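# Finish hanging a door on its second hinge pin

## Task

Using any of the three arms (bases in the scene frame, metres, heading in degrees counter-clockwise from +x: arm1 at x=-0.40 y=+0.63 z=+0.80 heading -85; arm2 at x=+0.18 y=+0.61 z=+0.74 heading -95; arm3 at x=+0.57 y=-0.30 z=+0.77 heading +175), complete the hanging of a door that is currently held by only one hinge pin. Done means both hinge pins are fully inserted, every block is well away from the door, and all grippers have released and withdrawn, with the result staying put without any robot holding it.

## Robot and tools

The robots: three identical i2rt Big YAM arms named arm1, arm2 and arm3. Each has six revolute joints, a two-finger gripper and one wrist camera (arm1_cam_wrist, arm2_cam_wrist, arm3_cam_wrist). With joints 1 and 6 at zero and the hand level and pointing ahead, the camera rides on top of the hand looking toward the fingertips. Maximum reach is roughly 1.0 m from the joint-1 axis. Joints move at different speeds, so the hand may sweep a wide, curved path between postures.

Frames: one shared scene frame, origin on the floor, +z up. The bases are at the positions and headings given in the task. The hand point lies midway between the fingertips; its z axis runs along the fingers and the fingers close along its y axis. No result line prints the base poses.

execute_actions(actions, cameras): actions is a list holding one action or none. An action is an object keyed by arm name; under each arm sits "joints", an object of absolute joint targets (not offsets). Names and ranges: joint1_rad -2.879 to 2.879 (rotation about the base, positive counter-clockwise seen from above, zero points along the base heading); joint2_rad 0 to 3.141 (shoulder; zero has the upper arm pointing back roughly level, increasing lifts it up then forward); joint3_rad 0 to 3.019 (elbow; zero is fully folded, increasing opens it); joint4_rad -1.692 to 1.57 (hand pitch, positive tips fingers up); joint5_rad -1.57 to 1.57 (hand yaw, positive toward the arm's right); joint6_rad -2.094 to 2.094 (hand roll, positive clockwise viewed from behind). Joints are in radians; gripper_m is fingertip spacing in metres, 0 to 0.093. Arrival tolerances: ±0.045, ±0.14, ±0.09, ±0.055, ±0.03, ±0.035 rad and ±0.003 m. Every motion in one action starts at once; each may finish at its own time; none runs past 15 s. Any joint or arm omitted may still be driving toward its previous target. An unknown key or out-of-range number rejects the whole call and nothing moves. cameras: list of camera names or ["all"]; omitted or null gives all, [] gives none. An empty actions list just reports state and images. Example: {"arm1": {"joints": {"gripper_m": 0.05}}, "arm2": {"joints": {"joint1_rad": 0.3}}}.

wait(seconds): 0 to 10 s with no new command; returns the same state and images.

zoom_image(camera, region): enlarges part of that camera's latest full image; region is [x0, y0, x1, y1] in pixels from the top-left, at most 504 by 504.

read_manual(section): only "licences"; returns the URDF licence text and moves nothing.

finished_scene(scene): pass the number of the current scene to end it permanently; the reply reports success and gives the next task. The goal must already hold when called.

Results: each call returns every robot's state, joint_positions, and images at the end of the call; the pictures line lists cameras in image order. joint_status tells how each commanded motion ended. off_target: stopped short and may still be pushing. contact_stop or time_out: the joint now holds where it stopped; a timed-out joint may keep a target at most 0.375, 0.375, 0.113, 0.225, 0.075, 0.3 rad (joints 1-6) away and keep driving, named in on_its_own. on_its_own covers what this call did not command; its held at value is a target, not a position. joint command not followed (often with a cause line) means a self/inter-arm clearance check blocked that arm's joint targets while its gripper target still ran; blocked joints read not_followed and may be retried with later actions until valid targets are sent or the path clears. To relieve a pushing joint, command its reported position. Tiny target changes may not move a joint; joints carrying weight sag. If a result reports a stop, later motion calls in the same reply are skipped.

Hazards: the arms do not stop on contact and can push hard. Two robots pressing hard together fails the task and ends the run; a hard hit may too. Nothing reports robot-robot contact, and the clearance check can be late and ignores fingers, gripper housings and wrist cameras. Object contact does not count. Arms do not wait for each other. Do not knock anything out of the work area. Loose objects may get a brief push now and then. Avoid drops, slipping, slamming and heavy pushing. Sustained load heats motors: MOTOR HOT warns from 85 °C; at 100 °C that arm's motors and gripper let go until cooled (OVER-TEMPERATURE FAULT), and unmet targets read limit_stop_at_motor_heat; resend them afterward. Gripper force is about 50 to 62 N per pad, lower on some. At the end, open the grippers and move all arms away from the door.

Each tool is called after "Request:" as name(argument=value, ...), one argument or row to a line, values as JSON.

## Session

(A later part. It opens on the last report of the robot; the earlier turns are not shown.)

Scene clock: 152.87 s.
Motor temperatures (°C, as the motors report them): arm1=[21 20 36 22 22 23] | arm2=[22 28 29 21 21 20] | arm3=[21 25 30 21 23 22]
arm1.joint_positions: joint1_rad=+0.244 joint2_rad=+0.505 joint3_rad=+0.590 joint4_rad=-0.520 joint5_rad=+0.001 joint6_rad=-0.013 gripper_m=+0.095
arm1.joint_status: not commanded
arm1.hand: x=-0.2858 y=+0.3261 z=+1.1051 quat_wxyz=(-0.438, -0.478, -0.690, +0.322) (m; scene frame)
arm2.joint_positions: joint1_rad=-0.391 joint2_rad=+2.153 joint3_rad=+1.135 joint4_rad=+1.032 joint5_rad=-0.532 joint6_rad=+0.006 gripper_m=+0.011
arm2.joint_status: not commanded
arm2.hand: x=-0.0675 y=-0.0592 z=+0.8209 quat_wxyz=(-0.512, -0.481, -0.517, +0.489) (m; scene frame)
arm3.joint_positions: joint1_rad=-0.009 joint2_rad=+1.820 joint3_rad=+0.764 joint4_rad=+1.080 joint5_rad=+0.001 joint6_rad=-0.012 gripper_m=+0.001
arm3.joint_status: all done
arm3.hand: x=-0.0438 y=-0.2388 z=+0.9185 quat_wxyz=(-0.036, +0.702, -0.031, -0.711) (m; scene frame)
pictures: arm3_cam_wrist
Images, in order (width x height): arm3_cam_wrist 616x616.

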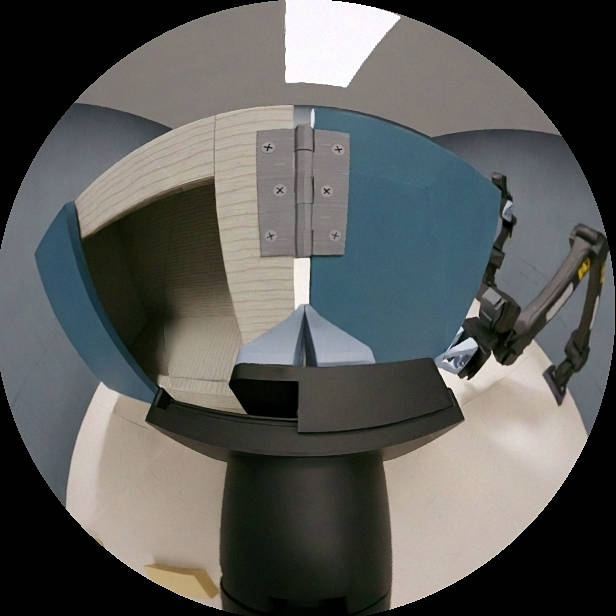

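Request:
execute_actions(
  actions=[
    {"arm3":{"joints":{"joint2_rad":1.78}}},
  ],
  cameras=[],
)

Request:
execute_actions(
  actions=[
    {"arm3":{"joints":{"joint2_rad":1.74,"joint3_rad":0.60}}},
  ],
  cameras=[],
)

Request:
execute_actions(
  actions=[
    {"arm3":{"joints":{"joint2_rad":1.86,"gripper_m":0.09}}},
  ],
  cameras=["arm3_cam_wrist"],
)

Request:
zoom_image(
  camera="arm3_cam_wrist",
  region=[255,180,355,370],
)

Scene clock: 159.90 s.
Motor temperatures (°C, as the motors report them): arm1=[21 20 37 22 22 23] | arm2=[22 28 29 21 21 20] | arm3=[21 25 30 21 23 22]
arm1.joint_positions: joint1_rad=+0.244 joint2_rad=+0.505 joint3_rad=+0.590 joint4_rad=-0.520 joint5_rad=+0.001 joint6_rad=-0.013 gripper_m=+0.095
arm1.joint_status: not commanded
arm1.hand: x=-0.2858 y=+0.3261 z=+1.1051 quat_wxyz=(-0.438, -0.478, -0.690, +0.322) (m; scene frame)
arm2.joint_positions: joint1_rad=-0.391 joint2_rad=+2.153 joint3_rad=+1.135 joint4_rad=+1.032 joint5_rad=-0.532 joint6_rad=+0.006 gripper_m=+0.011
arm2.joint_status: not commanded
arm2.hand: x=-0.0675 y=-0.0592 z=+0.8209 quat_wxyz=(-0.512, -0.481, -0.517, +0.489) (m; scene frame)
arm3.joint_positions: joint1_rad=-0.009 joint2_rad=+1.818 joint3_rad=+0.764 joint4_rad=+1.080 joint5_rad=+0.001 joint6_rad=-0.012 gripper_m=+0.001
arm3.joint_status: all done
arm3.hand: x=-0.0438 y=-0.2388 z=+0.9199 quat_wxyz=(-0.036, +0.701, -0.031, -0.712) (m; scene frame)
pictures: none
No camera images: the call's "cameras" was empty. Leave "cameras" out to get every camera's image.

Scene clock: 160.80 s.
Motor temperatures (°C, as the motors report them): arm1=[21 20 37 22 22 23] | arm2=[22 28 29 21 21 20] | arm3=[21 25 30 21 23 22]
arm1.joint_positions: joint1_rad=+0.244 joint2_rad=+0.505 joint3_rad=+0.590 joint4_rad=-0.520 joint5_rad=+0.001 joint6_rad=-0.013 gripper_m=+0.095
arm1.joint_status: not commanded
arm1.hand: x=-0.2858 y=+0.3261 z=+1.1051 quat_wxyz=(-0.438, -0.478, -0.690, +0.322) (m; scene frame)
arm2.joint_positions: joint1_rad=-0.391 joint2_rad=+2.153 joint3_rad=+1.135 joint4_rad=+1.032 joint5_rad=-0.532 joint6_rad=+0.006 gripper_m=+0.011
arm2.joint_status: not commanded
arm2.hand: x=-0.0675 y=-0.0592 z=+0.8209 quat_wxyz=(-0.512, -0.481, -0.517, +0.489) (m; scene frame)
arm3.joint_positions: joint1_rad=-0.009 joint2_rad=+1.760 joint3_rad=+0.596 joint4_rad=+1.080 joint5_rad=+0.001 joint6_rad=-0.012 gripper_m=+0.001
arm3.joint_status: all done
arm3.hand: x=+0.0154 y=-0.2447 z=+0.8833 quat_wxyz=(-0.034, +0.739, -0.033, -0.672) (m; scene frame)
pictures: none
No camera images: the call's "cameras" was empty. Leave "cameras" out to get every camera's image.

Scene clock: 161.77 s.
Motor temperatures (°C, as the motors report them): arm1=[21 20 37 22 22 23] | arm2=[22 28 29 21 21 20] | arm3=[21 25 29 21 23 22]
arm1.joint_positions: joint1_rad=+0.244 joint2_rad=+0.505 joint3_rad=+0.590 joint4_rad=-0.520 joint5_rad=+0.001 joint6_rad=-0.013 gripper_m=+0.095
arm1.joint_status: not commanded
arm1.hand: x=-0.2858 y=+0.3261 z=+1.1051 quat_wxyz=(-0.438, -0.478, -0.690, +0.322) (m; scene frame)
arm2.joint_positions: joint1_rad=-0.391 joint2_rad=+2.153 joint3_rad=+1.135 joint4_rad=+1.032 joint5_rad=-0.532 joint6_rad=+0.006 gripper_m=+0.011
arm2.joint_status: not commanded
arm2.hand: x=-0.0675 y=-0.0592 z=+0.8209 quat_wxyz=(-0.512, -0.481, -0.517, +0.489) (m; scene frame)
arm3.joint_positions: joint1_rad=-0.009 joint2_rad=+1.860 joint3_rad=+0.596 joint4_rad=+1.080 joint5_rad=+0.001 joint6_rad=-0.012 gripper_m=+0.090
arm3.joint_status: all done
arm3.hand: x=+0.0198 y=-0.2454 z=+0.8297 quat_wxyz=(-0.032, +0.772, -0.034, -0.634) (m; scene frame)
pictures: arm3_cam_wrist
Images, in order (width x height): arm3_cam_wrist 616x616.

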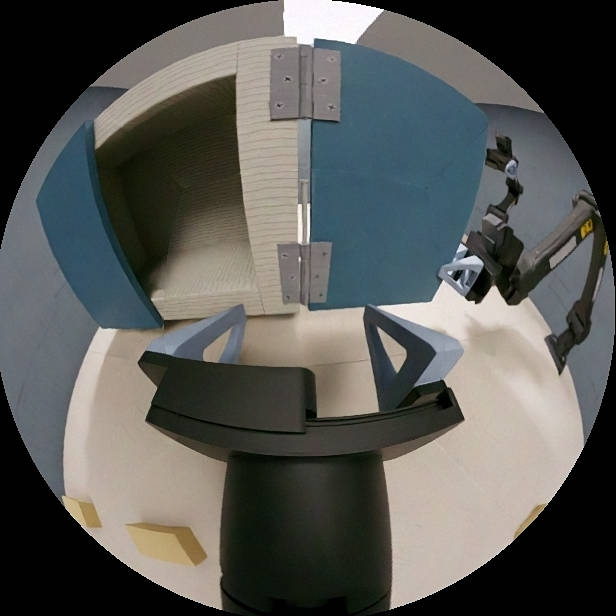

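Region (255, 180, 355, 370) of arm3_cam_wrist's 616x616 image, scaled by 2.653, with more detail than that image has; it fills the left 265 columns of this view, and the rest is white.

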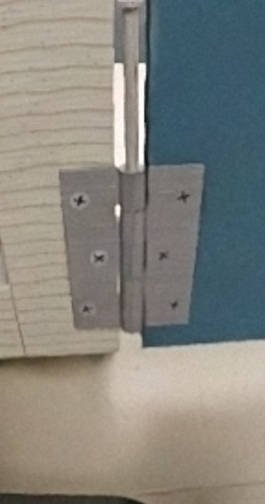

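Request:
zoom_image(
  camera="arm3_cam_wrist",
  region=[285,235,325,310],
)

Request:
zoom_image(
  camera="arm3_cam_wrist",
  region=[280,35,330,130],
)

Region (285, 235, 325, 310) of arm3_cam_wrist's 616x616 image, scaled by 6.720, with more detail than that image has; it fills the left 269 columns of this view, and the rest is white.

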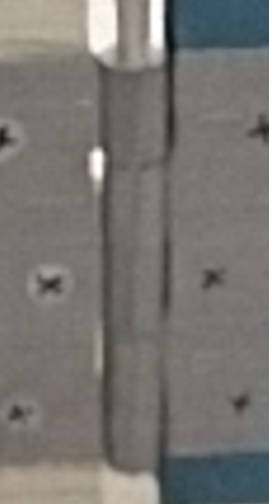

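Region (280, 35, 330, 130) of arm3_cam_wrist's 616x616 image, scaled by 5.305, with more detail than that image has; it fills the left 265 columns of this view, and the rest is white.

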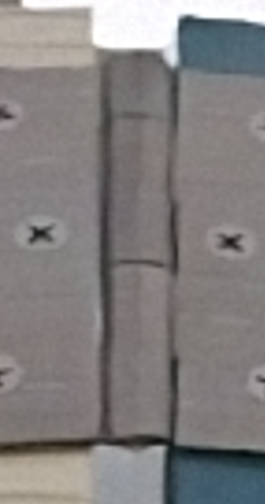

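Request:
execute_actions(
  actions=[
    {"arm2":{"joints":{"joint4_rad":1.015,"joint2_rad":2.153}}},
  ],
  cameras=["arm3_cam_wrist"],
)

Request:
zoom_image(
  camera="arm3_cam_wrist",
  region=[280,170,330,310],
)

Request:
zoom_image(
  camera="arm3_cam_wrist",
  region=[285,235,325,310],
)

Scene clock: 169.00 s.
Motor temperatures (°C, as the motors report them): arm1=[21 20 37 22 22 23] | arm2=[22 29 29 21 21 20] | arm3=[21 25 29 21 23 22]
arm1.joint_positions: joint1_rad=+0.244 joint2_rad=+0.505 joint3_rad=+0.590 joint4_rad=-0.520 joint5_rad=+0.001 joint6_rad=-0.013 gripper_m=+0.095
arm1.joint_status: not commanded
arm1.hand: x=-0.2858 y=+0.3261 z=+1.1051 quat_wxyz=(-0.438, -0.478, -0.690, +0.322) (m; scene frame)
arm2.joint_positions: joint1_rad=-0.391 joint2_rad=+2.153 joint3_rad=+1.135 joint4_rad=+1.026 joint5_rad=-0.532 joint6_rad=+0.006 gripper_m=+0.011
arm2.joint_status: all done
arm2.hand: x=-0.0676 y=-0.0592 z=+0.8195 quat_wxyz=(-0.511, -0.484, -0.517, +0.487) (m; scene frame)
arm3.joint_positions: joint1_rad=-0.009 joint2_rad=+1.860 joint3_rad=+0.596 joint4_rad=+1.080 joint5_rad=+0.001 joint6_rad=-0.012 gripper_m=+0.090
arm3.joint_status: not commanded
arm3.hand: x=+0.0198 y=-0.2454 z=+0.8297 quat_wxyz=(-0.032, +0.772, -0.034, -0.634) (m; scene frame)
pictures: arm3_cam_wrist
Images, in order (width x height): arm3_cam_wrist 616x616.

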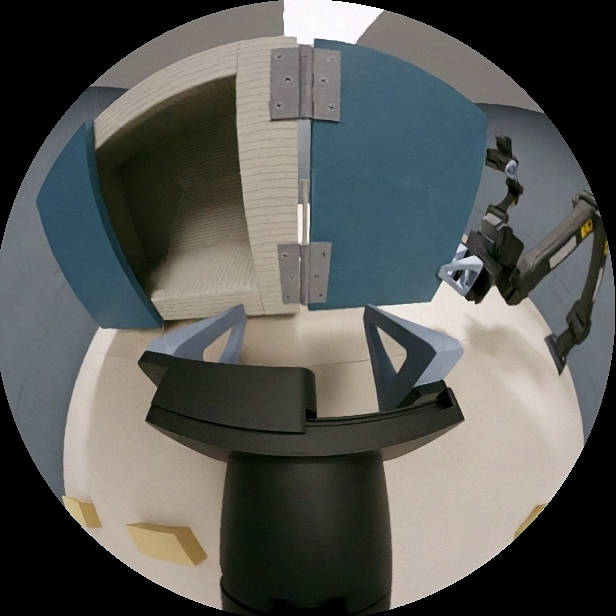

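Region (280, 170, 330, 310) of arm3_cam_wrist's 616x616 image, scaled by 3.600, with more detail than that image has; it fills the left 180 columns of this view, and the rest is white.

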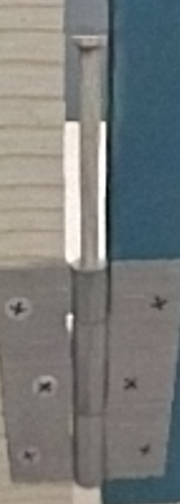

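Region (285, 235, 325, 310) of arm3_cam_wrist's 616x616 image, scaled by 6.720, with more detail than that image has; it fills the left 269 columns of this view, and the rest is white.

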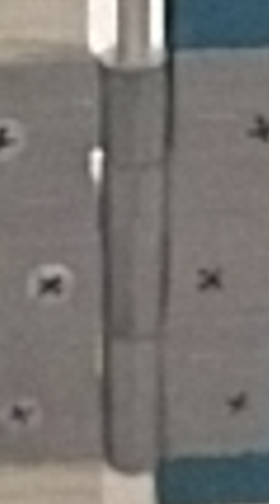

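Request:
execute_actions(
  actions=[
    {"arm3":{"joints":{"joint2_rad":1.75,"joint3_rad":0.76,"gripper_m":0,"joint4_rad":1.07}}},
  ],
  cameras=[],
)

Scene clock: 173.63 s.
Motor temperatures (°C, as the motors report them): arm1=[21 20 37 22 22 23] | arm2=[22 28 29 21 21 20] | arm3=[21 25 29 21 23 22]
arm1.joint_positions: joint1_rad=+0.244 joint2_rad=+0.505 joint3_rad=+0.590 joint4_rad=-0.520 joint5_rad=+0.001 joint6_rad=-0.013 gripper_m=+0.095
arm1.joint_status: not commanded
arm1.hand: x=-0.2858 y=+0.3261 z=+1.1051 quat_wxyz=(-0.438, -0.478, -0.690, +0.322) (m; scene frame)
arm2.joint_positions: joint1_rad=-0.391 joint2_rad=+2.153 joint3_rad=+1.135 joint4_rad=+1.026 joint5_rad=-0.532 joint6_rad=+0.006 gripper_m=+0.011
arm2.joint_status: not commanded
arm2.hand: x=-0.0676 y=-0.0592 z=+0.8195 quat_wxyz=(-0.511, -0.484, -0.517, +0.487) (m; scene frame)
arm3.joint_positions: joint1_rad=-0.009 joint2_rad=+1.759 joint3_rad=+0.739 joint4_rad=+1.073 joint5_rad=+0.001 joint6_rad=-0.012 gripper_m=+0.001
arm3.joint_status: all done
arm3.hand: x=-0.0341 y=-0.2396 z=+0.9417 quat_wxyz=(-0.037, +0.691, -0.031, -0.721) (m; scene frame)
pictures: none
No camera images: the call's "cameras" was empty. Leave "cameras" out to get every camera's image.

Request:
execute_actions(
  actions=[
    {"arm3":{"joints":{"joint2_rad":1.80,"joint3_rad":0.81}}},
  ],
  cameras=[],
)

Request:
execute_actions(
  actions=[
    {"arm3":{"joints":{"joint2_rad":1.86,"joint3_rad":0.768}}},
  ],
  cameras=[],
)

Scene clock: 178.50 s.
Motor temperatures (°C, as the motors report them): arm1=[21 20 37 22 22 23] | arm2=[22 28 29 21 21 20] | arm3=[21 25 29 21 23 22]
arm1.joint_positions: joint1_rad=+0.244 joint2_rad=+0.505 joint3_rad=+0.590 joint4_rad=-0.520 joint5_rad=+0.001 joint6_rad=-0.013 gripper_m=+0.095
arm1.joint_status: not commanded
arm1.hand: x=-0.2858 y=+0.3261 z=+1.1051 quat_wxyz=(-0.438, -0.478, -0.690, +0.322) (m; scene frame)
arm2.joint_positions: joint1_rad=-0.391 joint2_rad=+2.153 joint3_rad=+1.135 joint4_rad=+1.026 joint5_rad=-0.532 joint6_rad=+0.006 gripper_m=+0.011
arm2.joint_status: not commanded
arm2.hand: x=-0.0676 y=-0.0592 z=+0.8195 quat_wxyz=(-0.511, -0.484, -0.517, +0.487) (m; scene frame)
arm3.joint_positions: joint1_rad=-0.009 joint2_rad=+1.785 joint3_rad=+0.763 joint4_rad=+1.073 joint5_rad=+0.001 joint6_rad=-0.012 gripper_m=+0.001
arm3.joint_status: all done
arm3.hand: x=-0.0426 y=-0.2388 z=+0.9374 quat_wxyz=(-0.037, +0.692, -0.031, -0.721) (m; scene frame)
pictures: none
No camera images: the call's "cameras" was empty. Leave "cameras" out to get every camera's image.

Scene clock: 179.10 s.
Motor temperatures (°C, as the motors report them): arm1=[21 20 37 22 22 23] | arm2=[22 28 29 21 21 20] | arm3=[21 25 29 21 23 22]
arm1.joint_positions: joint1_rad=+0.244 joint2_rad=+0.505 joint3_rad=+0.590 joint4_rad=-0.520 joint5_rad=+0.001 joint6_rad=-0.013 gripper_m=+0.095
arm1.joint_status: not commanded
arm1.hand: x=-0.2858 y=+0.3261 z=+1.1051 quat_wxyz=(-0.438, -0.478, -0.690, +0.322) (m; scene frame)
arm2.joint_positions: joint1_rad=-0.391 joint2_rad=+2.153 joint3_rad=+1.135 joint4_rad=+1.026 joint5_rad=-0.532 joint6_rad=+0.006 gripper_m=+0.011
arm2.joint_status: not commanded
arm2.hand: x=-0.0676 y=-0.0592 z=+0.8195 quat_wxyz=(-0.511, -0.484, -0.517, +0.487) (m; scene frame)
arm3.joint_positions: joint1_rad=-0.009 joint2_rad=+1.826 joint3_rad=+0.763 joint4_rad=+1.081 joint5_rad=+0.002 joint6_rad=-0.012 gripper_m=+0.001
arm3.joint_status: all done
arm3.hand: x=-0.0436 y=-0.2390 z=+0.9149 quat_wxyz=(-0.036, +0.704, -0.032, -0.709) (m; scene frame)
pictures: none
No camera images: the call's "cameras" was empty. Leave "cameras" out to get every camera's image.

Progress.

Request:
execute_actions(
  actions=[
    {"arm3":{"joints":{"joint2_rad":1.89}}},
  ],
  cameras=[],
)

Scene clock: 181.13 s.
Motor temperatures (°C, as the motors report them): arm1=[21 20 37 22 22 23] | arm2=[22 28 29 21 21 20] | arm3=[21 25 29 21 23 22]
arm1.joint_positions: joint1_rad=+0.244 joint2_rad=+0.505 joint3_rad=+0.590 joint4_rad=-0.520 joint5_rad=+0.001 joint6_rad=-0.013 gripper_m=+0.095
arm1.joint_status: not commanded
arm1.hand: x=-0.2858 y=+0.3261 z=+1.1051 quat_wxyz=(-0.438, -0.478, -0.690, +0.322) (m; scene frame)
arm2.joint_positions: joint1_rad=-0.391 joint2_rad=+2.153 joint3_rad=+1.135 joint4_rad=+1.026 joint5_rad=-0.532 joint6_rad=+0.006 gripper_m=+0.011
arm2.joint_status: not commanded
arm2.hand: x=-0.0676 y=-0.0592 z=+0.8195 quat_wxyz=(-0.511, -0.484, -0.517, +0.487) (m; scene frame)
arm3.joint_positions: joint1_rad=-0.009 joint2_rad=+1.829 joint3_rad=+0.763 joint4_rad=+1.086 joint5_rad=+0.002 joint6_rad=-0.012 gripper_m=+0.001
arm3.joint_status: all done
arm3.hand: x=-0.0436 y=-0.2390 z=+0.9139 quat_wxyz=(-0.036, +0.703, -0.032, -0.709) (m; scene frame)
pictures: none
No camera images: the call's "cameras" was empty. Leave "cameras" out to get every camera's image.

Request:
execute_actions(
  actions=[
    {"arm3":{"joints":{"joint2_rad":1.87}},"arm2":{"joints":{"joint4_rad":1.0}}},
  ],
  cameras=[],
)

Scene clock: 183.47 s.
Motor temperatures (°C, as the motors report them): arm1=[21 20 37 22 22 23] | arm2=[22 28 29 21 21 20] | arm3=[21 25 29 21 23 22]
arm1.joint_positions: joint1_rad=+0.244 joint2_rad=+0.505 joint3_rad=+0.590 joint4_rad=-0.520 joint5_rad=+0.001 joint6_rad=-0.013 gripper_m=+0.095
arm1.joint_status: not commanded
arm1.hand: x=-0.2858 y=+0.3261 z=+1.1051 quat_wxyz=(-0.438, -0.478, -0.690, +0.322) (m; scene frame)
arm2.joint_positions: joint1_rad=-0.391 joint2_rad=+2.152 joint3_rad=+1.136 joint4_rad=+1.020 joint5_rad=-0.532 joint6_rad=+0.006 gripper_m=+0.011
arm2.joint_status: all done
arm2.hand: x=-0.0677 y=-0.0594 z=+0.8190 quat_wxyz=(-0.511, -0.485, -0.518, +0.486) (m; scene frame)
arm3.joint_positions: joint1_rad=-0.009 joint2_rad=+1.829 joint3_rad=+0.763 joint4_rad=+1.086 joint5_rad=+0.003 joint6_rad=-0.012 gripper_m=+0.001
arm3.joint_status: all done
arm3.hand: x=-0.0436 y=-0.2388 z=+0.9139 quat_wxyz=(-0.037, +0.703, -0.032, -0.709) (m; scene frame)
pictures: none
No camera images: the call's "cameras" was empty. Leave "cameras" out to get every camera's image.

Request:
execute_actions(
  actions=[
    {"arm3":{"joints":{"joint2_rad":1.88}},"arm2":{"joints":{"joint4_rad":1.02,"gripper_m":0.04}}},
  ],
)

Scene clock: 186.10 s.
Motor temperatures (°C, as the motors report them): arm1=[21 20 37 22 22 23] | arm2=[22 28 29 21 21 20] | arm3=[21 25 29 21 23 22]
arm1.joint_positions: joint1_rad=+0.244 joint2_rad=+0.505 joint3_rad=+0.590 joint4_rad=-0.520 joint5_rad=+0.001 joint6_rad=-0.013 gripper_m=+0.095
arm1.joint_status: not commanded
arm1.hand: x=-0.2858 y=+0.3261 z=+1.1051 quat_wxyz=(-0.438, -0.478, -0.690, +0.322) (m; scene frame)
arm2.joint_positions: joint1_rad=-0.391 joint2_rad=+2.152 joint3_rad=+1.136 joint4_rad=+1.020 joint5_rad=-0.539 joint6_rad=+0.006 gripper_m=+0.040
arm2.joint_status: all done
arm2.hand: x=-0.0666 y=-0.0593 z=+0.8190 quat_wxyz=(-0.512, -0.483, -0.519, +0.484) (m; scene frame)
arm3.joint_positions: joint1_rad=-0.009 joint2_rad=+1.829 joint3_rad=+0.763 joint4_rad=+1.086 joint5_rad=+0.004 joint6_rad=-0.012 gripper_m=+0.001
arm3.joint_status: all done
arm3.hand: x=-0.0436 y=-0.2387 z=+0.9139 quat_wxyz=(-0.037, +0.703, -0.032, -0.709) (m; scene frame)
pictures: arm1_cam_wrist, arm2_cam_wrist, arm3_cam_wrist
Images, in order (width x height): arm1_cam_wrist 616x616, arm2_cam_wrist 616x616, arm3_cam_wrist 616x616.

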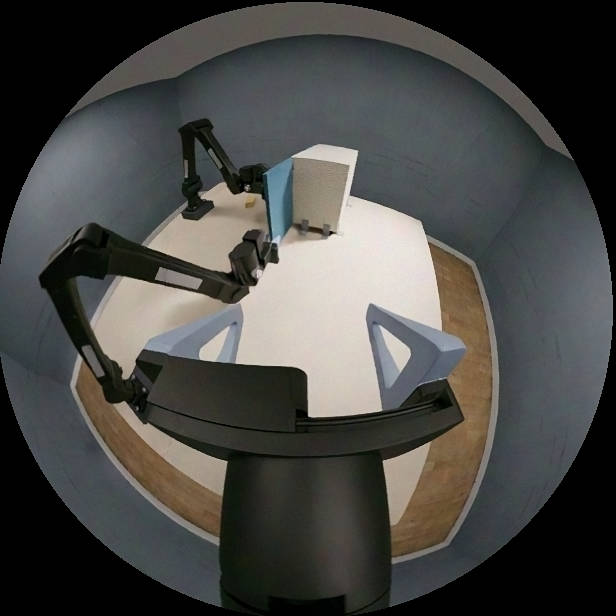

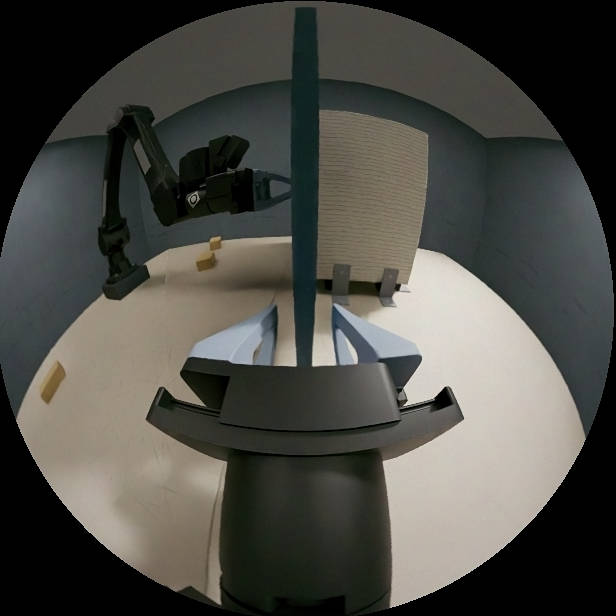

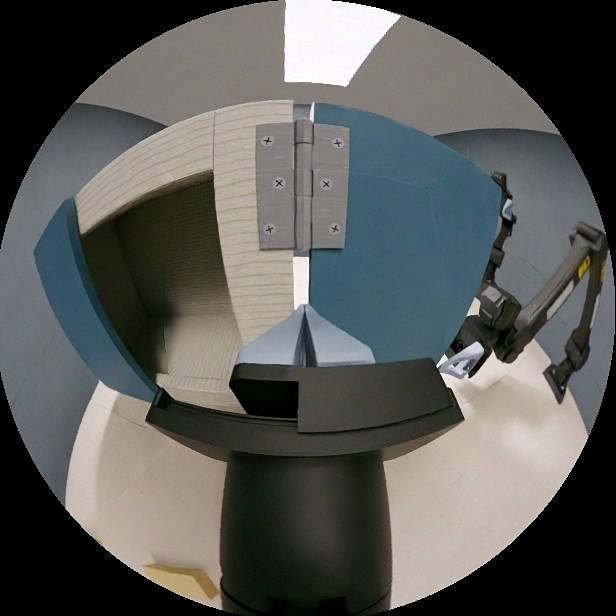

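Request:
execute_actions(
  actions=[
    {"arm3":{"joints":{"joint2_rad":1.77,"joint5_rad":-0.012}},"arm2":{"joints":{"gripper_m":0.0}}},
  ],
  cameras=[],
)

Request:
execute_actions(
  actions=[
    {"arm2":{"joints":{"joint4_rad":1.05}}},
  ],
  cameras=[],
)

Request:
execute_actions(
  actions=[
    {"arm3":{"joints":{"joint2_rad":1.87}}},
  ],
  cameras=["arm3_cam_wrist"],
)

Scene clock: 191.60 s.
Motor temperatures (°C, as the motors report them): arm1=[21 20 37 22 22 23] | arm2=[22 28 29 21 21 20] | arm3=[21 25 29 21 23 22]
arm1.joint_positions: joint1_rad=+0.244 joint2_rad=+0.505 joint3_rad=+0.590 joint4_rad=-0.520 joint5_rad=+0.001 joint6_rad=-0.013 gripper_m=+0.095
arm1.joint_status: not commanded
arm1.hand: x=-0.2858 y=+0.3261 z=+1.1051 quat_wxyz=(-0.438, -0.478, -0.690, +0.322) (m; scene frame)
arm2.joint_positions: joint1_rad=-0.391 joint2_rad=+2.152 joint3_rad=+1.136 joint4_rad=+1.020 joint5_rad=-0.533 joint6_rad=+0.006 gripper_m=+0.011
arm2.joint_status: gripper_m off_target (ended at +0.011, target +0.000)
arm2.hand: x=-0.0681 y=-0.0592 z=+0.8190 quat_wxyz=(-0.511, -0.485, -0.518, +0.486) (m; scene frame)
arm3.joint_positions: joint1_rad=-0.009 joint2_rad=+1.804 joint3_rad=+0.763 joint4_rad=+1.080 joint5_rad=-0.009 joint6_rad=-0.012 gripper_m=+0.001
arm3.joint_status: all done
arm3.hand: x=-0.0433 y=-0.2409 z=+0.9277 quat_wxyz=(-0.033, +0.696, -0.027, -0.716) (m; scene frame)
pictures: none
No camera images: the call's "cameras" was empty. Leave "cameras" out to get every camera's image.

Scene clock: 192.10 s.
Motor temperatures (°C, as the motors report them): arm1=[21 20 37 22 22 23] | arm2=[22 28 29 21 21 20] | arm3=[21 25 29 21 23 22]
arm1.joint_positions: joint1_rad=+0.244 joint2_rad=+0.505 joint3_rad=+0.590 joint4_rad=-0.520 joint5_rad=+0.001 joint6_rad=-0.013 gripper_m=+0.095
arm1.joint_status: not commanded
arm1.hand: x=-0.2858 y=+0.3261 z=+1.1051 quat_wxyz=(-0.438, -0.478, -0.690, +0.322) (m; scene frame)
arm2.joint_positions: joint1_rad=-0.391 joint2_rad=+2.152 joint3_rad=+1.136 joint4_rad=+1.020 joint5_rad=-0.533 joint6_rad=+0.006 gripper_m=+0.011
arm2.joint_status: all done
arm2.hand: x=-0.0681 y=-0.0592 z=+0.8190 quat_wxyz=(-0.511, -0.485, -0.518, +0.486) (m; scene frame)
arm3.joint_positions: joint1_rad=-0.009 joint2_rad=+1.804 joint3_rad=+0.763 joint4_rad=+1.080 joint5_rad=-0.009 joint6_rad=-0.012 gripper_m=+0.001
arm3.joint_status: not commanded
arm3.hand: x=-0.0433 y=-0.2409 z=+0.9277 quat_wxyz=(-0.033, +0.696, -0.027, -0.716) (m; scene frame)
pictures: none
No camera images: the call's "cameras" was empty. Leave "cameras" out to get every camera's image.

Scene clock: 192.80 s.
Motor temperatures (°C, as the motors report them): arm1=[21 20 37 22 22 23] | arm2=[22 28 29 21 21 20] | arm3=[21 25 29 21 23 22]
arm1.joint_positions: joint1_rad=+0.244 joint2_rad=+0.505 joint3_rad=+0.590 joint4_rad=-0.520 joint5_rad=+0.001 joint6_rad=-0.013 gripper_m=+0.095
arm1.joint_status: not commanded
arm1.hand: x=-0.2858 y=+0.3261 z=+1.1051 quat_wxyz=(-0.438, -0.478, -0.690, +0.322) (m; scene frame)
arm2.joint_positions: joint1_rad=-0.391 joint2_rad=+2.152 joint3_rad=+1.136 joint4_rad=+1.021 joint5_rad=-0.533 joint6_rad=+0.006 gripper_m=+0.011
arm2.joint_status: not commanded
arm2.hand: x=-0.0681 y=-0.0592 z=+0.8192 quat_wxyz=(-0.511, -0.485, -0.518, +0.486) (m; scene frame)
arm3.joint_positions: joint1_rad=-0.008 joint2_rad=+1.836 joint3_rad=+0.763 joint4_rad=+1.085 joint5_rad=-0.009 joint6_rad=-0.012 gripper_m=+0.001
arm3.joint_status: all done
arm3.hand: x=-0.0439 y=-0.2412 z=+0.9099 quat_wxyz=(-0.032, +0.706, -0.028, -0.707) (m; scene frame)
pictures: arm3_cam_wrist
Images, in order (width x height): arm3_cam_wrist 616x616.

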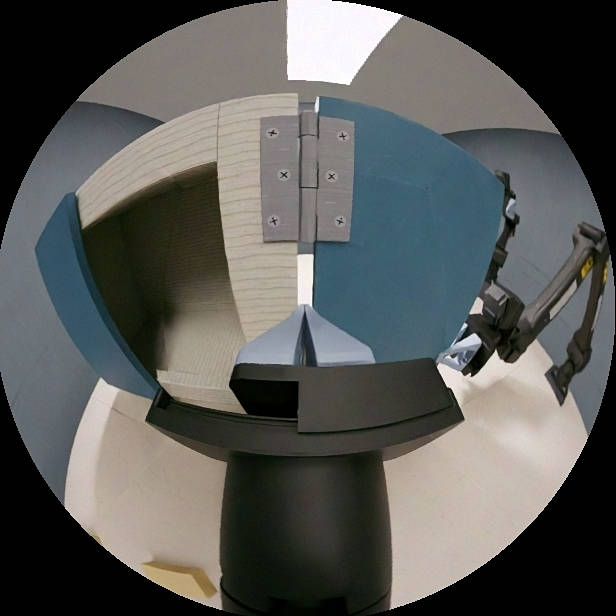

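Advanced another 4 mm. Continue.

Request:
execute_actions(
  actions=[
    {"arm3":{"joints":{"joint2_rad":1.90}},"arm2":{"joints":{"joint4_rad":1.065}}},
  ],
  cameras=[],
)

Scene clock: 195.13 s.
Motor temperatures (°C, as the motors report them): arm1=[21 20 37 22 22 23] | arm2=[22 28 29 21 21 20] | arm3=[21 25 29 21 23 22]
arm1.joint_positions: joint1_rad=+0.244 joint2_rad=+0.505 joint3_rad=+0.590 joint4_rad=-0.520 joint5_rad=+0.001 joint6_rad=-0.013 gripper_m=+0.095
arm1.joint_status: not commanded
arm1.hand: x=-0.2858 y=+0.3261 z=+1.1051 quat_wxyz=(-0.438, -0.478, -0.690, +0.322) (m; scene frame)
arm2.joint_positions: joint1_rad=-0.391 joint2_rad=+2.152 joint3_rad=+1.136 joint4_rad=+1.023 joint5_rad=-0.533 joint6_rad=+0.006 gripper_m=+0.011
arm2.joint_status: all done
arm2.hand: x=-0.0681 y=-0.0592 z=+0.8197 quat_wxyz=(-0.511, -0.484, -0.517, +0.487) (m; scene frame)
arm3.joint_positions: joint1_rad=-0.008 joint2_rad=+1.838 joint3_rad=+0.763 joint4_rad=+1.087 joint5_rad=-0.010 joint6_rad=-0.012 gripper_m=+0.001
arm3.joint_status: all done
arm3.hand: x=-0.0439 y=-0.2413 z=+0.9092 quat_wxyz=(-0.032, +0.706, -0.027, -0.707) (m; scene frame)
pictures: none
No camera images: the call's "cameras" was empty. Leave "cameras" out to get every camera's image.

Request:
execute_actions(
  actions=[
    {"arm3":{"joints":{"joint2_rad":1.74,"joint3_rad":0.68}},"arm2":{"joints":{"joint4_rad":1.04}}},
  ],
  cameras=[],
)

Request:
execute_actions(
  actions=[
    {"arm3":{"joints":{"joint2_rad":1.585,"joint3_rad":0.78,"joint4_rad":0.52}}},
  ],
  cameras=["arm3_cam_wrist","arm2_cam_wrist"],
)

Scene clock: 210.17 s.
Motor temperatures (°C, as the motors report them): arm1=[21 20 37 22 22 23] | arm2=[22 29 30 21 21 20] | arm3=[21 25 29 21 23 22]
arm1.joint_positions: joint1_rad=+0.244 joint2_rad=+0.505 joint3_rad=+0.590 joint4_rad=-0.520 joint5_rad=+0.001 joint6_rad=-0.013 gripper_m=+0.095
arm1.joint_status: not commanded
arm1.hand: x=-0.2858 y=+0.3261 z=+1.1051 quat_wxyz=(-0.438, -0.478, -0.690, +0.322) (m; scene frame)
arm2.joint_positions: joint1_rad=-0.391 joint2_rad=+2.152 joint3_rad=+1.136 joint4_rad=+1.023 joint5_rad=-0.533 joint6_rad=+0.006 gripper_m=+0.011
arm2.joint_status: all done
arm2.hand: x=-0.0681 y=-0.0592 z=+0.8197 quat_wxyz=(-0.511, -0.484, -0.517, +0.487) (m; scene frame)
arm3.joint_positions: joint1_rad=-0.008 joint2_rad=+1.770 joint3_rad=+0.675 joint4_rad=+1.078 joint5_rad=-0.010 joint6_rad=-0.012 gripper_m=+0.001
arm3.joint_status: all done
arm3.hand: x=-0.0134 y=-0.2441 z=+0.9094 quat_wxyz=(-0.031, +0.716, -0.028, -0.697) (m; scene frame)
pictures: none
No camera images: the call's "cameras" was empty. Leave "cameras" out to get every camera's image.

Scene clock: 211.40 s.
Motor temperatures (°C, as the motors report them): arm1=[21 20 37 22 22 23] | arm2=[22 29 30 21 21 20] | arm3=[21 25 29 21 23 22]
arm1.joint_positions: joint1_rad=+0.244 joint2_rad=+0.505 joint3_rad=+0.590 joint4_rad=-0.520 joint5_rad=+0.001 joint6_rad=-0.013 gripper_m=+0.095
arm1.joint_status: not commanded
arm1.hand: x=-0.2858 y=+0.3261 z=+1.1051 quat_wxyz=(-0.438, -0.478, -0.690, +0.322) (m; scene frame)
arm2.joint_positions: joint1_rad=-0.391 joint2_rad=+2.152 joint3_rad=+1.136 joint4_rad=+1.023 joint5_rad=-0.533 joint6_rad=+0.006 gripper_m=+0.011
arm2.joint_status: not commanded
arm2.hand: x=-0.0681 y=-0.0592 z=+0.8197 quat_wxyz=(-0.511, -0.484, -0.517, +0.487) (m; scene frame)
arm3.joint_positions: joint1_rad=-0.008 joint2_rad=+1.582 joint3_rad=+0.748 joint4_rad=+0.531 joint5_rad=-0.010 joint6_rad=-0.012 gripper_m=+0.001
arm3.joint_status: all done
arm3.hand: x=-0.0143 y=-0.2440 z=+0.9167 quat_wxyz=(-0.025, +0.808, -0.032, -0.587) (m; scene frame)
pictures: arm2_cam_wrist, arm3_cam_wrist
Images, in order (width x height): arm2_cam_wrist 616x616, arm3_cam_wrist 616x616.

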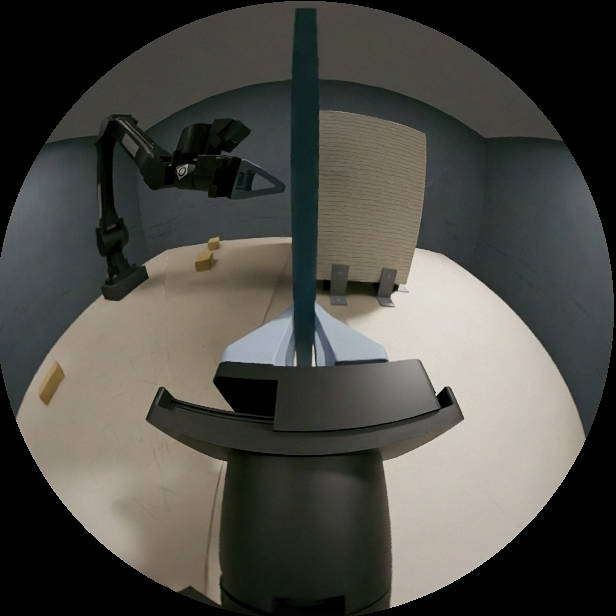

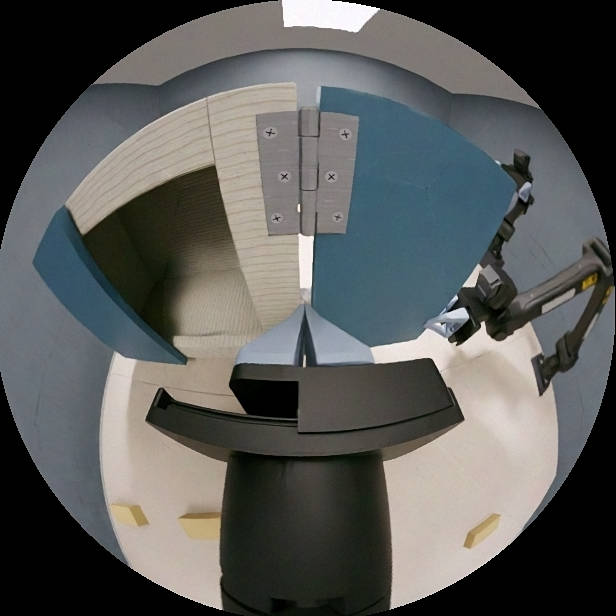

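Request:
execute_actions(
  actions=[
    {"arm3":{"joints":{"joint2_rad":1.625,"joint3_rad":0.86}}},
  ],
  cameras=["arm3_cam_wrist"],
)

Request:
zoom_image(
  camera="arm3_cam_wrist",
  region=[265,210,345,370],
)

Scene clock: 215.13 s.
Motor temperatures (°C, as the motors report them): arm1=[21 20 37 22 22 23] | arm2=[22 29 30 21 21 20] | arm3=[21 25 30 21 23 22]
arm1.joint_positions: joint1_rad=+0.244 joint2_rad=+0.505 joint3_rad=+0.590 joint4_rad=-0.520 joint5_rad=+0.001 joint6_rad=-0.013 gripper_m=+0.095
arm1.joint_status: not commanded
arm1.hand: x=-0.2858 y=+0.3261 z=+1.1051 quat_wxyz=(-0.438, -0.478, -0.690, +0.322) (m; scene frame)
arm2.joint_positions: joint1_rad=-0.391 joint2_rad=+2.152 joint3_rad=+1.136 joint4_rad=+1.023 joint5_rad=-0.533 joint6_rad=+0.006 gripper_m=+0.011
arm2.joint_status: not commanded
arm2.hand: x=-0.0681 y=-0.0592 z=+0.8197 quat_wxyz=(-0.511, -0.484, -0.517, +0.487) (m; scene frame)
arm3.joint_positions: joint1_rad=-0.008 joint2_rad=+1.614 joint3_rad=+0.808 joint4_rad=+0.529 joint5_rad=-0.010 joint6_rad=-0.012 gripper_m=+0.001
arm3.joint_status: all done
arm3.hand: x=-0.0361 y=-0.2419 z=+0.9270 quat_wxyz=(-0.025, +0.801, -0.031, -0.598) (m; scene frame)
pictures: arm3_cam_wrist
Images, in order (width x height): arm3_cam_wrist 616x616.

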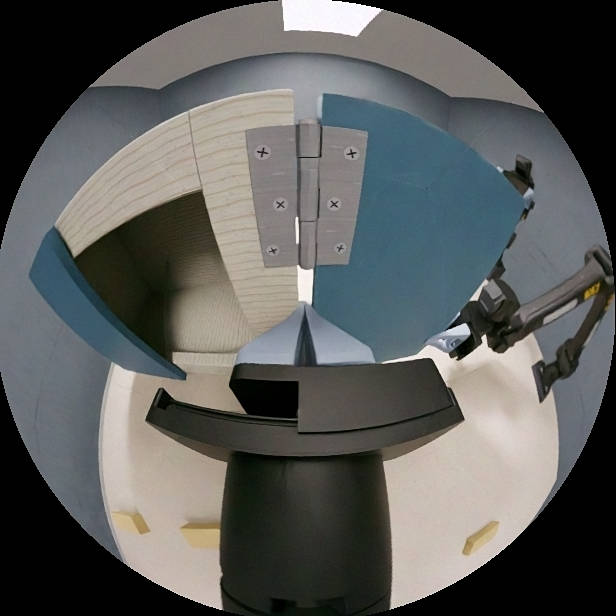

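Region (265, 210, 345, 370) of arm3_cam_wrist's 616x616 image, scaled by 3.150, with more detail than that image has.

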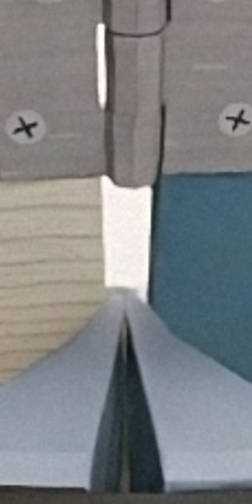

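Request:
execute_actions(
  actions=[
    {"arm3":{"joints":{"joint2_rad":1.65,"joint3_rad":0.88}}},
  ],
  cameras=[],
)

Scene clock: 218.00 s.
Motor temperatures (°C, as the motors report them): arm1=[21 20 37 22 22 23] | arm2=[22 29 30 21 21 20] | arm3=[21 25 31 21 23 22]
arm1.joint_positions: joint1_rad=+0.244 joint2_rad=+0.505 joint3_rad=+0.590 joint4_rad=-0.520 joint5_rad=+0.001 joint6_rad=-0.013 gripper_m=+0.095
arm1.joint_status: not commanded
arm1.hand: x=-0.2858 y=+0.3261 z=+1.1051 quat_wxyz=(-0.438, -0.478, -0.690, +0.322) (m; scene frame)
arm2.joint_positions: joint1_rad=-0.391 joint2_rad=+2.152 joint3_rad=+1.136 joint4_rad=+1.023 joint5_rad=-0.533 joint6_rad=+0.006 gripper_m=+0.011
arm2.joint_status: not commanded
arm2.hand: x=-0.0681 y=-0.0592 z=+0.8197 quat_wxyz=(-0.511, -0.484, -0.517, +0.487) (m; scene frame)
arm3.joint_positions: joint1_rad=-0.008 joint2_rad=+1.634 joint3_rad=+0.822 joint4_rad=+0.529 joint5_rad=-0.010 joint6_rad=-0.012 gripper_m=+0.001
arm3.joint_status: all done
arm3.hand: x=-0.0414 y=-0.2414 z=+0.9223 quat_wxyz=(-0.025, +0.803, -0.032, -0.595) (m; scene frame)
pictures: none
No camera images: the call's "cameras" was empty. Leave "cameras" out to get every camera's image.

Request:
execute_actions(
  actions=[
    {"arm3":{"joints":{"joint2_rad":1.71,"joint3_rad":0.86}}},
  ],
  cameras=["arm3_cam_wrist"],
)

Scene clock: 220.33 s.
Motor temperatures (°C, as the motors report them): arm1=[21 20 37 22 22 23] | arm2=[22 29 30 21 21 20] | arm3=[21 25 31 21 23 22]
arm1.joint_positions: joint1_rad=+0.244 joint2_rad=+0.505 joint3_rad=+0.590 joint4_rad=-0.520 joint5_rad=+0.001 joint6_rad=-0.013 gripper_m=+0.095
arm1.joint_status: not commanded
arm1.hand: x=-0.2858 y=+0.3261 z=+1.1051 quat_wxyz=(-0.438, -0.478, -0.690, +0.322) (m; scene frame)
arm2.joint_positions: joint1_rad=-0.391 joint2_rad=+2.152 joint3_rad=+1.136 joint4_rad=+1.023 joint5_rad=-0.533 joint6_rad=+0.006 gripper_m=+0.011
arm2.joint_status: not commanded
arm2.hand: x=-0.0681 y=-0.0592 z=+0.8197 quat_wxyz=(-0.511, -0.484, -0.517, +0.487) (m; scene frame)
arm3.joint_positions: joint1_rad=-0.008 joint2_rad=+1.668 joint3_rad=+0.826 joint4_rad=+0.532 joint5_rad=-0.010 joint6_rad=-0.012 gripper_m=+0.001
arm3.joint_status: all done
arm3.hand: x=-0.0438 y=-0.2414 z=+0.9053 quat_wxyz=(-0.024, +0.810, -0.032, -0.585) (m; scene frame)
pictures: arm3_cam_wrist
Images, in order (width x height): arm3_cam_wrist 616x616.

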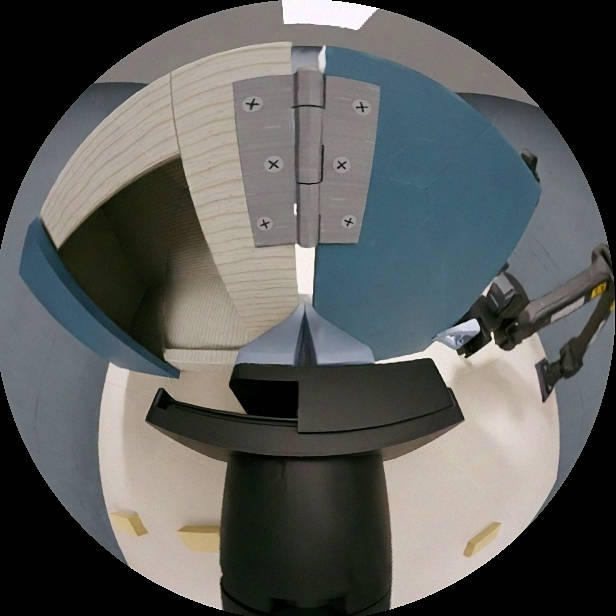

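Request:
execute_actions(
  actions=[
    {"arm3":{"joints":{"joint2_rad":1.73,"joint3_rad":0.83}}},
  ],
  cameras=[],
)

Scene clock: 223.10 s.
Motor temperatures (°C, as the motors report them): arm1=[21 20 37 22 22 23] | arm2=[22 29 30 21 21 20] | arm3=[21 25 31 21 23 22]
arm1.joint_positions: joint1_rad=+0.244 joint2_rad=+0.505 joint3_rad=+0.590 joint4_rad=-0.520 joint5_rad=+0.001 joint6_rad=-0.013 gripper_m=+0.095
arm1.joint_status: not commanded
arm1.hand: x=-0.2858 y=+0.3261 z=+1.1051 quat_wxyz=(-0.438, -0.478, -0.690, +0.322) (m; scene frame)
arm2.joint_positions: joint1_rad=-0.391 joint2_rad=+2.152 joint3_rad=+1.136 joint4_rad=+1.023 joint5_rad=-0.533 joint6_rad=+0.006 gripper_m=+0.011
arm2.joint_status: not commanded
arm2.hand: x=-0.0681 y=-0.0592 z=+0.8197 quat_wxyz=(-0.511, -0.484, -0.517, +0.487) (m; scene frame)
arm3.joint_positions: joint1_rad=-0.008 joint2_rad=+1.669 joint3_rad=+0.826 joint4_rad=+0.532 joint5_rad=-0.010 joint6_rad=-0.012 gripper_m=+0.001
arm3.joint_status: all done
arm3.hand: x=-0.0438 y=-0.2414 z=+0.9046 quat_wxyz=(-0.024, +0.810, -0.032, -0.584) (m; scene frame)
pictures: none
No camera images: the call's "cameras" was empty. Leave "cameras" out to get every camera's image.

Request:
execute_actions(
  actions=[
    {"arm3":{"joints":{"joint2_rad":1.72}},"arm2":{"joints":{"joint5_rad":-0.58}}},
  ],
  cameras=[],
)

Scene clock: 228.17 s.
Motor temperatures (°C, as the motors report them): arm1=[21 20 38 22 22 23] | arm2=[22 29 30 21 21 20] | arm3=[21 25 31 21 23 22]
arm1.joint_positions: joint1_rad=+0.244 joint2_rad=+0.505 joint3_rad=+0.590 joint4_rad=-0.520 joint5_rad=+0.001 joint6_rad=-0.013 gripper_m=+0.095
arm1.joint_status: not commanded
arm1.hand: x=-0.2858 y=+0.3261 z=+1.1051 quat_wxyz=(-0.438, -0.478, -0.690, +0.322) (m; scene frame)
arm2.joint_positions: joint1_rad=-0.391 joint2_rad=+2.152 joint3_rad=+1.136 joint4_rad=+1.023 joint5_rad=-0.544 joint6_rad=+0.006 gripper_m=+0.011
arm2.joint_status: joint5_rad time_out (moved -0.011 of -0.047)
arm2.on_its_own: joint5_rad reads -0.544 and still pushes toward -0.580 since a time_out
arm2.hand: x=-0.0662 y=-0.0591 z=+0.8194 quat_wxyz=(-0.513, -0.481, -0.520, +0.484) (m; scene frame)
arm3.joint_positions: joint1_rad=-0.008 joint2_rad=+1.669 joint3_rad=+0.826 joint4_rad=+0.532 joint5_rad=-0.010 joint6_rad=-0.012 gripper_m=+0.001
arm3.joint_status: all done
arm3.hand: x=-0.0438 y=-0.2414 z=+0.9046 quat_wxyz=(-0.024, +0.810, -0.032, -0.584) (m; scene frame)
pictures: none
No camera images: the call's "cameras" was empty. Leave "cameras" out to get every camera's image.

Request:
execute_actions(
  actions=[
    {"arm2":{"joints":{"joint5_rad":-0.535,"joint6_rad":0.038,"joint4_rad":1.06}}},
  ],
  cameras=[],
)

Request:
execute_actions(
  actions=[
    {"arm2":{"joints":{"joint6_rad":-0.025}}},
  ],
  cameras=[],
)

Scene clock: 236.33 s.
Motor temperatures (°C, as the motors report them): arm1=[21 20 38 22 22 23] | arm2=[22 29 30 21 22 20] | arm3=[21 25 31 21 23 22]
arm1.joint_positions: joint1_rad=+0.244 joint2_rad=+0.505 joint3_rad=+0.590 joint4_rad=-0.520 joint5_rad=+0.001 joint6_rad=-0.013 gripper_m=+0.095
arm1.joint_status: not commanded
arm1.hand: x=-0.2858 y=+0.3261 z=+1.1051 quat_wxyz=(-0.438, -0.478, -0.690, +0.322) (m; scene frame)
arm2.joint_positions: joint1_rad=-0.391 joint2_rad=+2.152 joint3_rad=+1.136 joint4_rad=+1.023 joint5_rad=-0.532 joint6_rad=+0.012 gripper_m=+0.011
arm2.joint_status: all done
arm2.hand: x=-0.0683 y=-0.0592 z=+0.8194 quat_wxyz=(-0.512, -0.486, -0.516, +0.486) (m; scene frame)
arm3.joint_positions: joint1_rad=-0.008 joint2_rad=+1.669 joint3_rad=+0.826 joint4_rad=+0.532 joint5_rad=-0.010 joint6_rad=-0.012 gripper_m=+0.001
arm3.joint_status: not commanded
arm3.hand: x=-0.0438 y=-0.2414 z=+0.9046 quat_wxyz=(-0.024, +0.810, -0.032, -0.584) (m; scene frame)
pictures: none
No camera images: the call's "cameras" was empty. Leave "cameras" out to get every camera's image.

Scene clock: 236.90 s.
Motor temperatures (°C, as the motors report them): arm1=[21 20 38 22 22 23] | arm2=[22 29 30 21 22 20] | arm3=[21 25 31 21 23 22]
arm1.joint_positions: joint1_rad=+0.244 joint2_rad=+0.505 joint3_rad=+0.590 joint4_rad=-0.520 joint5_rad=+0.001 joint6_rad=-0.013 gripper_m=+0.095
arm1.joint_status: not commanded
arm1.hand: x=-0.2858 y=+0.3261 z=+1.1051 quat_wxyz=(-0.438, -0.478, -0.690, +0.322) (m; scene frame)
arm2.joint_positions: joint1_rad=-0.391 joint2_rad=+2.152 joint3_rad=+1.136 joint4_rad=+1.023 joint5_rad=-0.531 joint6_rad=+0.004 gripper_m=+0.011
arm2.joint_status: all done
arm2.hand: x=-0.0683 y=-0.0592 z=+0.8194 quat_wxyz=(-0.510, -0.484, -0.518, +0.488) (m; scene frame)
arm3.joint_positions: joint1_rad=-0.008 joint2_rad=+1.669 joint3_rad=+0.826 joint4_rad=+0.532 joint5_rad=-0.010 joint6_rad=-0.012 gripper_m=+0.001
arm3.joint_status: not commanded
arm3.hand: x=-0.0438 y=-0.2414 z=+0.9046 quat_wxyz=(-0.024, +0.810, -0.032, -0.584) (m; scene frame)
pictures: none
No camera images: the call's "cameras" was empty. Leave "cameras" out to get every camera's image.

Request:
execute_actions(
  actions=[
    {"arm3":{"joints":{"joint2_rad":1.62}},"arm2":{"joints":{"joint6_rad":0.006,"joint4_rad":1.05}}},
  ],
  cameras=[],
)

Request:
execute_actions(
  actions=[
    {"arm3":{"joints":{"joint2_rad":1.75}}},
  ],
  cameras=[],
)

Scene clock: 240.83 s.
Motor temperatures (°C, as the motors report them): arm1=[21 20 38 22 22 23] | arm2=[22 29 30 21 22 20] | arm3=[21 25 31 21 23 22]
arm1.joint_positions: joint1_rad=+0.244 joint2_rad=+0.505 joint3_rad=+0.590 joint4_rad=-0.520 joint5_rad=+0.001 joint6_rad=-0.013 gripper_m=+0.095
arm1.joint_status: not commanded
arm1.hand: x=-0.2858 y=+0.3261 z=+1.1051 quat_wxyz=(-0.438, -0.478, -0.690, +0.322) (m; scene frame)
arm2.joint_positions: joint1_rad=-0.391 joint2_rad=+2.152 joint3_rad=+1.136 joint4_rad=+1.023 joint5_rad=-0.531 joint6_rad=+0.005 gripper_m=+0.011
arm2.joint_status: all done
arm2.hand: x=-0.0683 y=-0.0592 z=+0.8194 quat_wxyz=(-0.510, -0.484, -0.517, +0.488) (m; scene frame)
arm3.joint_positions: joint1_rad=-0.008 joint2_rad=+1.656 joint3_rad=+0.826 joint4_rad=+0.530 joint5_rad=-0.010 joint6_rad=-0.012 gripper_m=+0.001
arm3.joint_status: all done
arm3.hand: x=-0.0435 y=-0.2414 z=+0.9122 quat_wxyz=(-0.025, +0.807, -0.032, -0.589) (m; scene frame)
pictures: none
No camera images: the call's "cameras" was empty. Leave "cameras" out to get every camera's image.

Scene clock: 241.63 s.
Motor temperatures (°C, as the motors report them): arm1=[21 20 38 22 22 23] | arm2=[22 29 30 21 22 20] | arm3=[21 25 31 21 23 22]
arm1.joint_positions: joint1_rad=+0.244 joint2_rad=+0.505 joint3_rad=+0.590 joint4_rad=-0.520 joint5_rad=+0.001 joint6_rad=-0.013 gripper_m=+0.095
arm1.joint_status: not commanded
arm1.hand: x=-0.2858 y=+0.3261 z=+1.1051 quat_wxyz=(-0.438, -0.478, -0.690, +0.322) (m; scene frame)
arm2.joint_positions: joint1_rad=-0.391 joint2_rad=+2.152 joint3_rad=+1.136 joint4_rad=+1.023 joint5_rad=-0.531 joint6_rad=+0.005 gripper_m=+0.011
arm2.joint_status: not commanded
arm2.hand: x=-0.0683 y=-0.0592 z=+0.8194 quat_wxyz=(-0.510, -0.484, -0.517, +0.487) (m; scene frame)
arm3.joint_positions: joint1_rad=-0.008 joint2_rad=+1.711 joint3_rad=+0.826 joint4_rad=+0.532 joint5_rad=-0.010 joint6_rad=-0.012 gripper_m=+0.001
arm3.joint_status: all done
arm3.hand: x=-0.0433 y=-0.2416 z=+0.8796 quat_wxyz=(-0.023, +0.823, -0.032, -0.567) (m; scene frame)
pictures: none
No camera images: the call's "cameras" was empty. Leave "cameras" out to get every camera's image.

Works: 25 mm more. One more tap.

Request:
execute_actions(
  actions=[
    {"arm3":{"joints":{"joint2_rad":1.66}}},
  ],
  cameras=[],
)

Request:
execute_actions(
  actions=[
    {"arm3":{"joints":{"joint2_rad":1.79}}},
  ],
  cameras=[],
)

Scene clock: 244.63 s.
Motor temperatures (°C, as the motors report them): arm1=[21 20 38 22 22 23] | arm2=[22 29 30 21 22 20] | arm3=[21 25 31 21 23 22]
arm1.joint_positions: joint1_rad=+0.244 joint2_rad=+0.505 joint3_rad=+0.590 joint4_rad=-0.520 joint5_rad=+0.001 joint6_rad=-0.013 gripper_m=+0.095
arm1.joint_status: not commanded
arm1.hand: x=-0.2858 y=+0.3261 z=+1.1051 quat_wxyz=(-0.438, -0.478, -0.690, +0.322) (m; scene frame)
arm2.joint_positions: joint1_rad=-0.391 joint2_rad=+2.152 joint3_rad=+1.136 joint4_rad=+1.023 joint5_rad=-0.531 joint6_rad=+0.005 gripper_m=+0.011
arm2.joint_status: not commanded
arm2.hand: x=-0.0683 y=-0.0592 z=+0.8194 quat_wxyz=(-0.510, -0.484, -0.517, +0.487) (m; scene frame)
arm3.joint_positions: joint1_rad=-0.008 joint2_rad=+1.696 joint3_rad=+0.826 joint4_rad=+0.530 joint5_rad=-0.010 joint6_rad=-0.012 gripper_m=+0.001
arm3.joint_status: all done
arm3.hand: x=-0.0434 y=-0.2415 z=+0.8879 quat_wxyz=(-0.024, +0.819, -0.032, -0.572) (m; scene frame)
pictures: none
No camera images: the call's "cameras" was empty. Leave "cameras" out to get every camera's image.

Scene clock: 245.40 s.
Motor temperatures (°C, as the motors report them): arm1=[21 20 38 22 22 23] | arm2=[22 29 30 21 22 20] | arm3=[21 25 31 21 23 22]
arm1.joint_positions: joint1_rad=+0.244 joint2_rad=+0.505 joint3_rad=+0.590 joint4_rad=-0.520 joint5_rad=+0.001 joint6_rad=-0.013 gripper_m=+0.095
arm1.joint_status: not commanded
arm1.hand: x=-0.2858 y=+0.3261 z=+1.1051 quat_wxyz=(-0.438, -0.478, -0.690, +0.322) (m; scene frame)
arm2.joint_positions: joint1_rad=-0.391 joint2_rad=+2.152 joint3_rad=+1.136 joint4_rad=+1.023 joint5_rad=-0.531 joint6_rad=+0.005 gripper_m=+0.011
arm2.joint_status: not commanded
arm2.hand: x=-0.0683 y=-0.0592 z=+0.8194 quat_wxyz=(-0.510, -0.484, -0.517, +0.487) (m; scene frame)
arm3.joint_positions: joint1_rad=-0.008 joint2_rad=+1.741 joint3_rad=+0.826 joint4_rad=+0.537 joint5_rad=-0.010 joint6_rad=-0.013 gripper_m=+0.001
arm3.joint_status: all done
arm3.hand: x=-0.0430 y=-0.2417 z=+0.8630 quat_wxyz=(-0.023, +0.830, -0.032, -0.557) (m; scene frame)
pictures: none
No camera images: the call's "cameras" was empty. Leave "cameras" out to get every camera's image.

Request:
execute_actions(
  actions=[
    {"arm3":{"joints":{"joint2_rad":1.6,"joint3_rad":0.68,"gripper_m":0.09}},"arm2":{"joints":{"joint4_rad":1.02,"gripper_m":0.09}}},
  ],
)

Request:
zoom_image(
  camera="arm3_cam_wrist",
  region=[270,200,340,340],
)

Scene clock: 248.37 s.
Motor temperatures (°C, as the motors report them): arm1=[21 20 38 22 22 23] | arm2=[22 29 30 21 22 20] | arm3=[21 25 31 21 23 22]
arm1.joint_positions: joint1_rad=+0.244 joint2_rad=+0.505 joint3_rad=+0.590 joint4_rad=-0.520 joint5_rad=+0.001 joint6_rad=-0.013 gripper_m=+0.095
arm1.joint_status: not commanded
arm1.hand: x=-0.2858 y=+0.3261 z=+1.1051 quat_wxyz=(-0.438, -0.478, -0.690, +0.322) (m; scene frame)
arm2.joint_positions: joint1_rad=-0.391 joint2_rad=+2.152 joint3_rad=+1.136 joint4_rad=+1.023 joint5_rad=-0.532 joint6_rad=+0.006 gripper_m=+0.090
arm2.joint_status: all done
arm2.hand: x=-0.0681 y=-0.0592 z=+0.8194 quat_wxyz=(-0.511, -0.484, -0.517, +0.487) (m; scene frame)
arm3.joint_positions: joint1_rad=-0.007 joint2_rad=+1.616 joint3_rad=+0.669 joint4_rad=+0.522 joint5_rad=-0.010 joint6_rad=-0.012 gripper_m=+0.090
arm3.joint_status: all done
arm3.hand: x=+0.0174 y=-0.2482 z=+0.8591 quat_wxyz=(-0.021, +0.843, -0.033, -0.537) (m; scene frame)
pictures: arm1_cam_wrist, arm2_cam_wrist, arm3_cam_wrist
Images, in order (width x height): arm1_cam_wrist 616x616, arm2_cam_wrist 616x616, arm3_cam_wrist 616x616.

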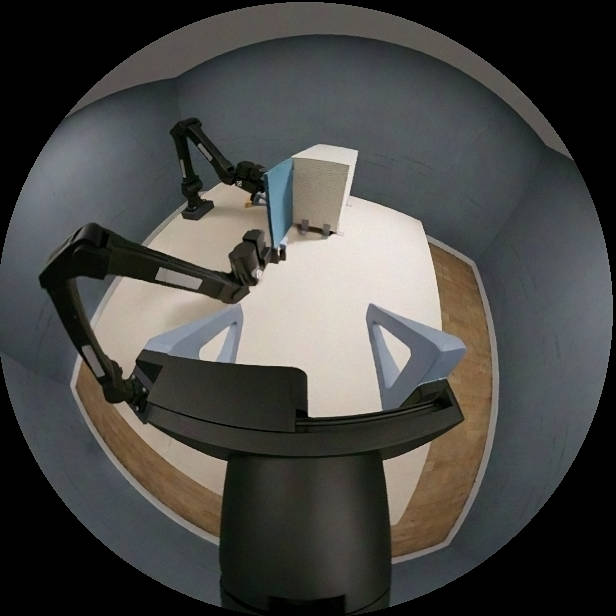

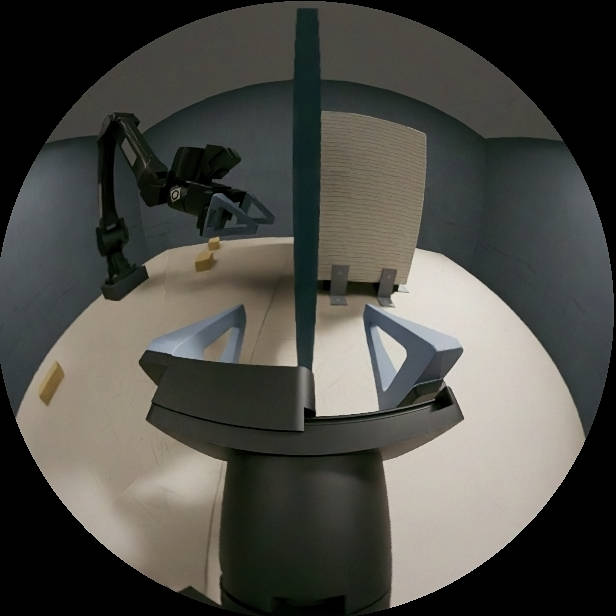

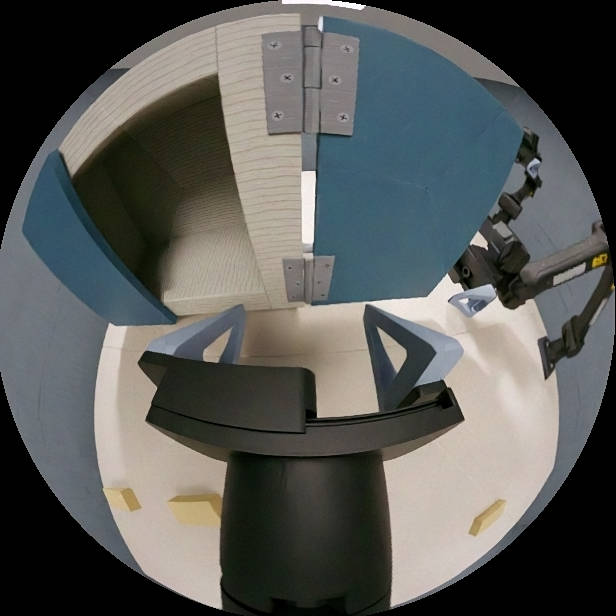

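Region (270, 200, 340, 340) of arm3_cam_wrist's 616x616 image, scaled by 3.600, with more detail than that image has.

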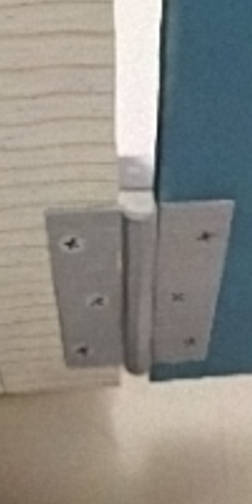

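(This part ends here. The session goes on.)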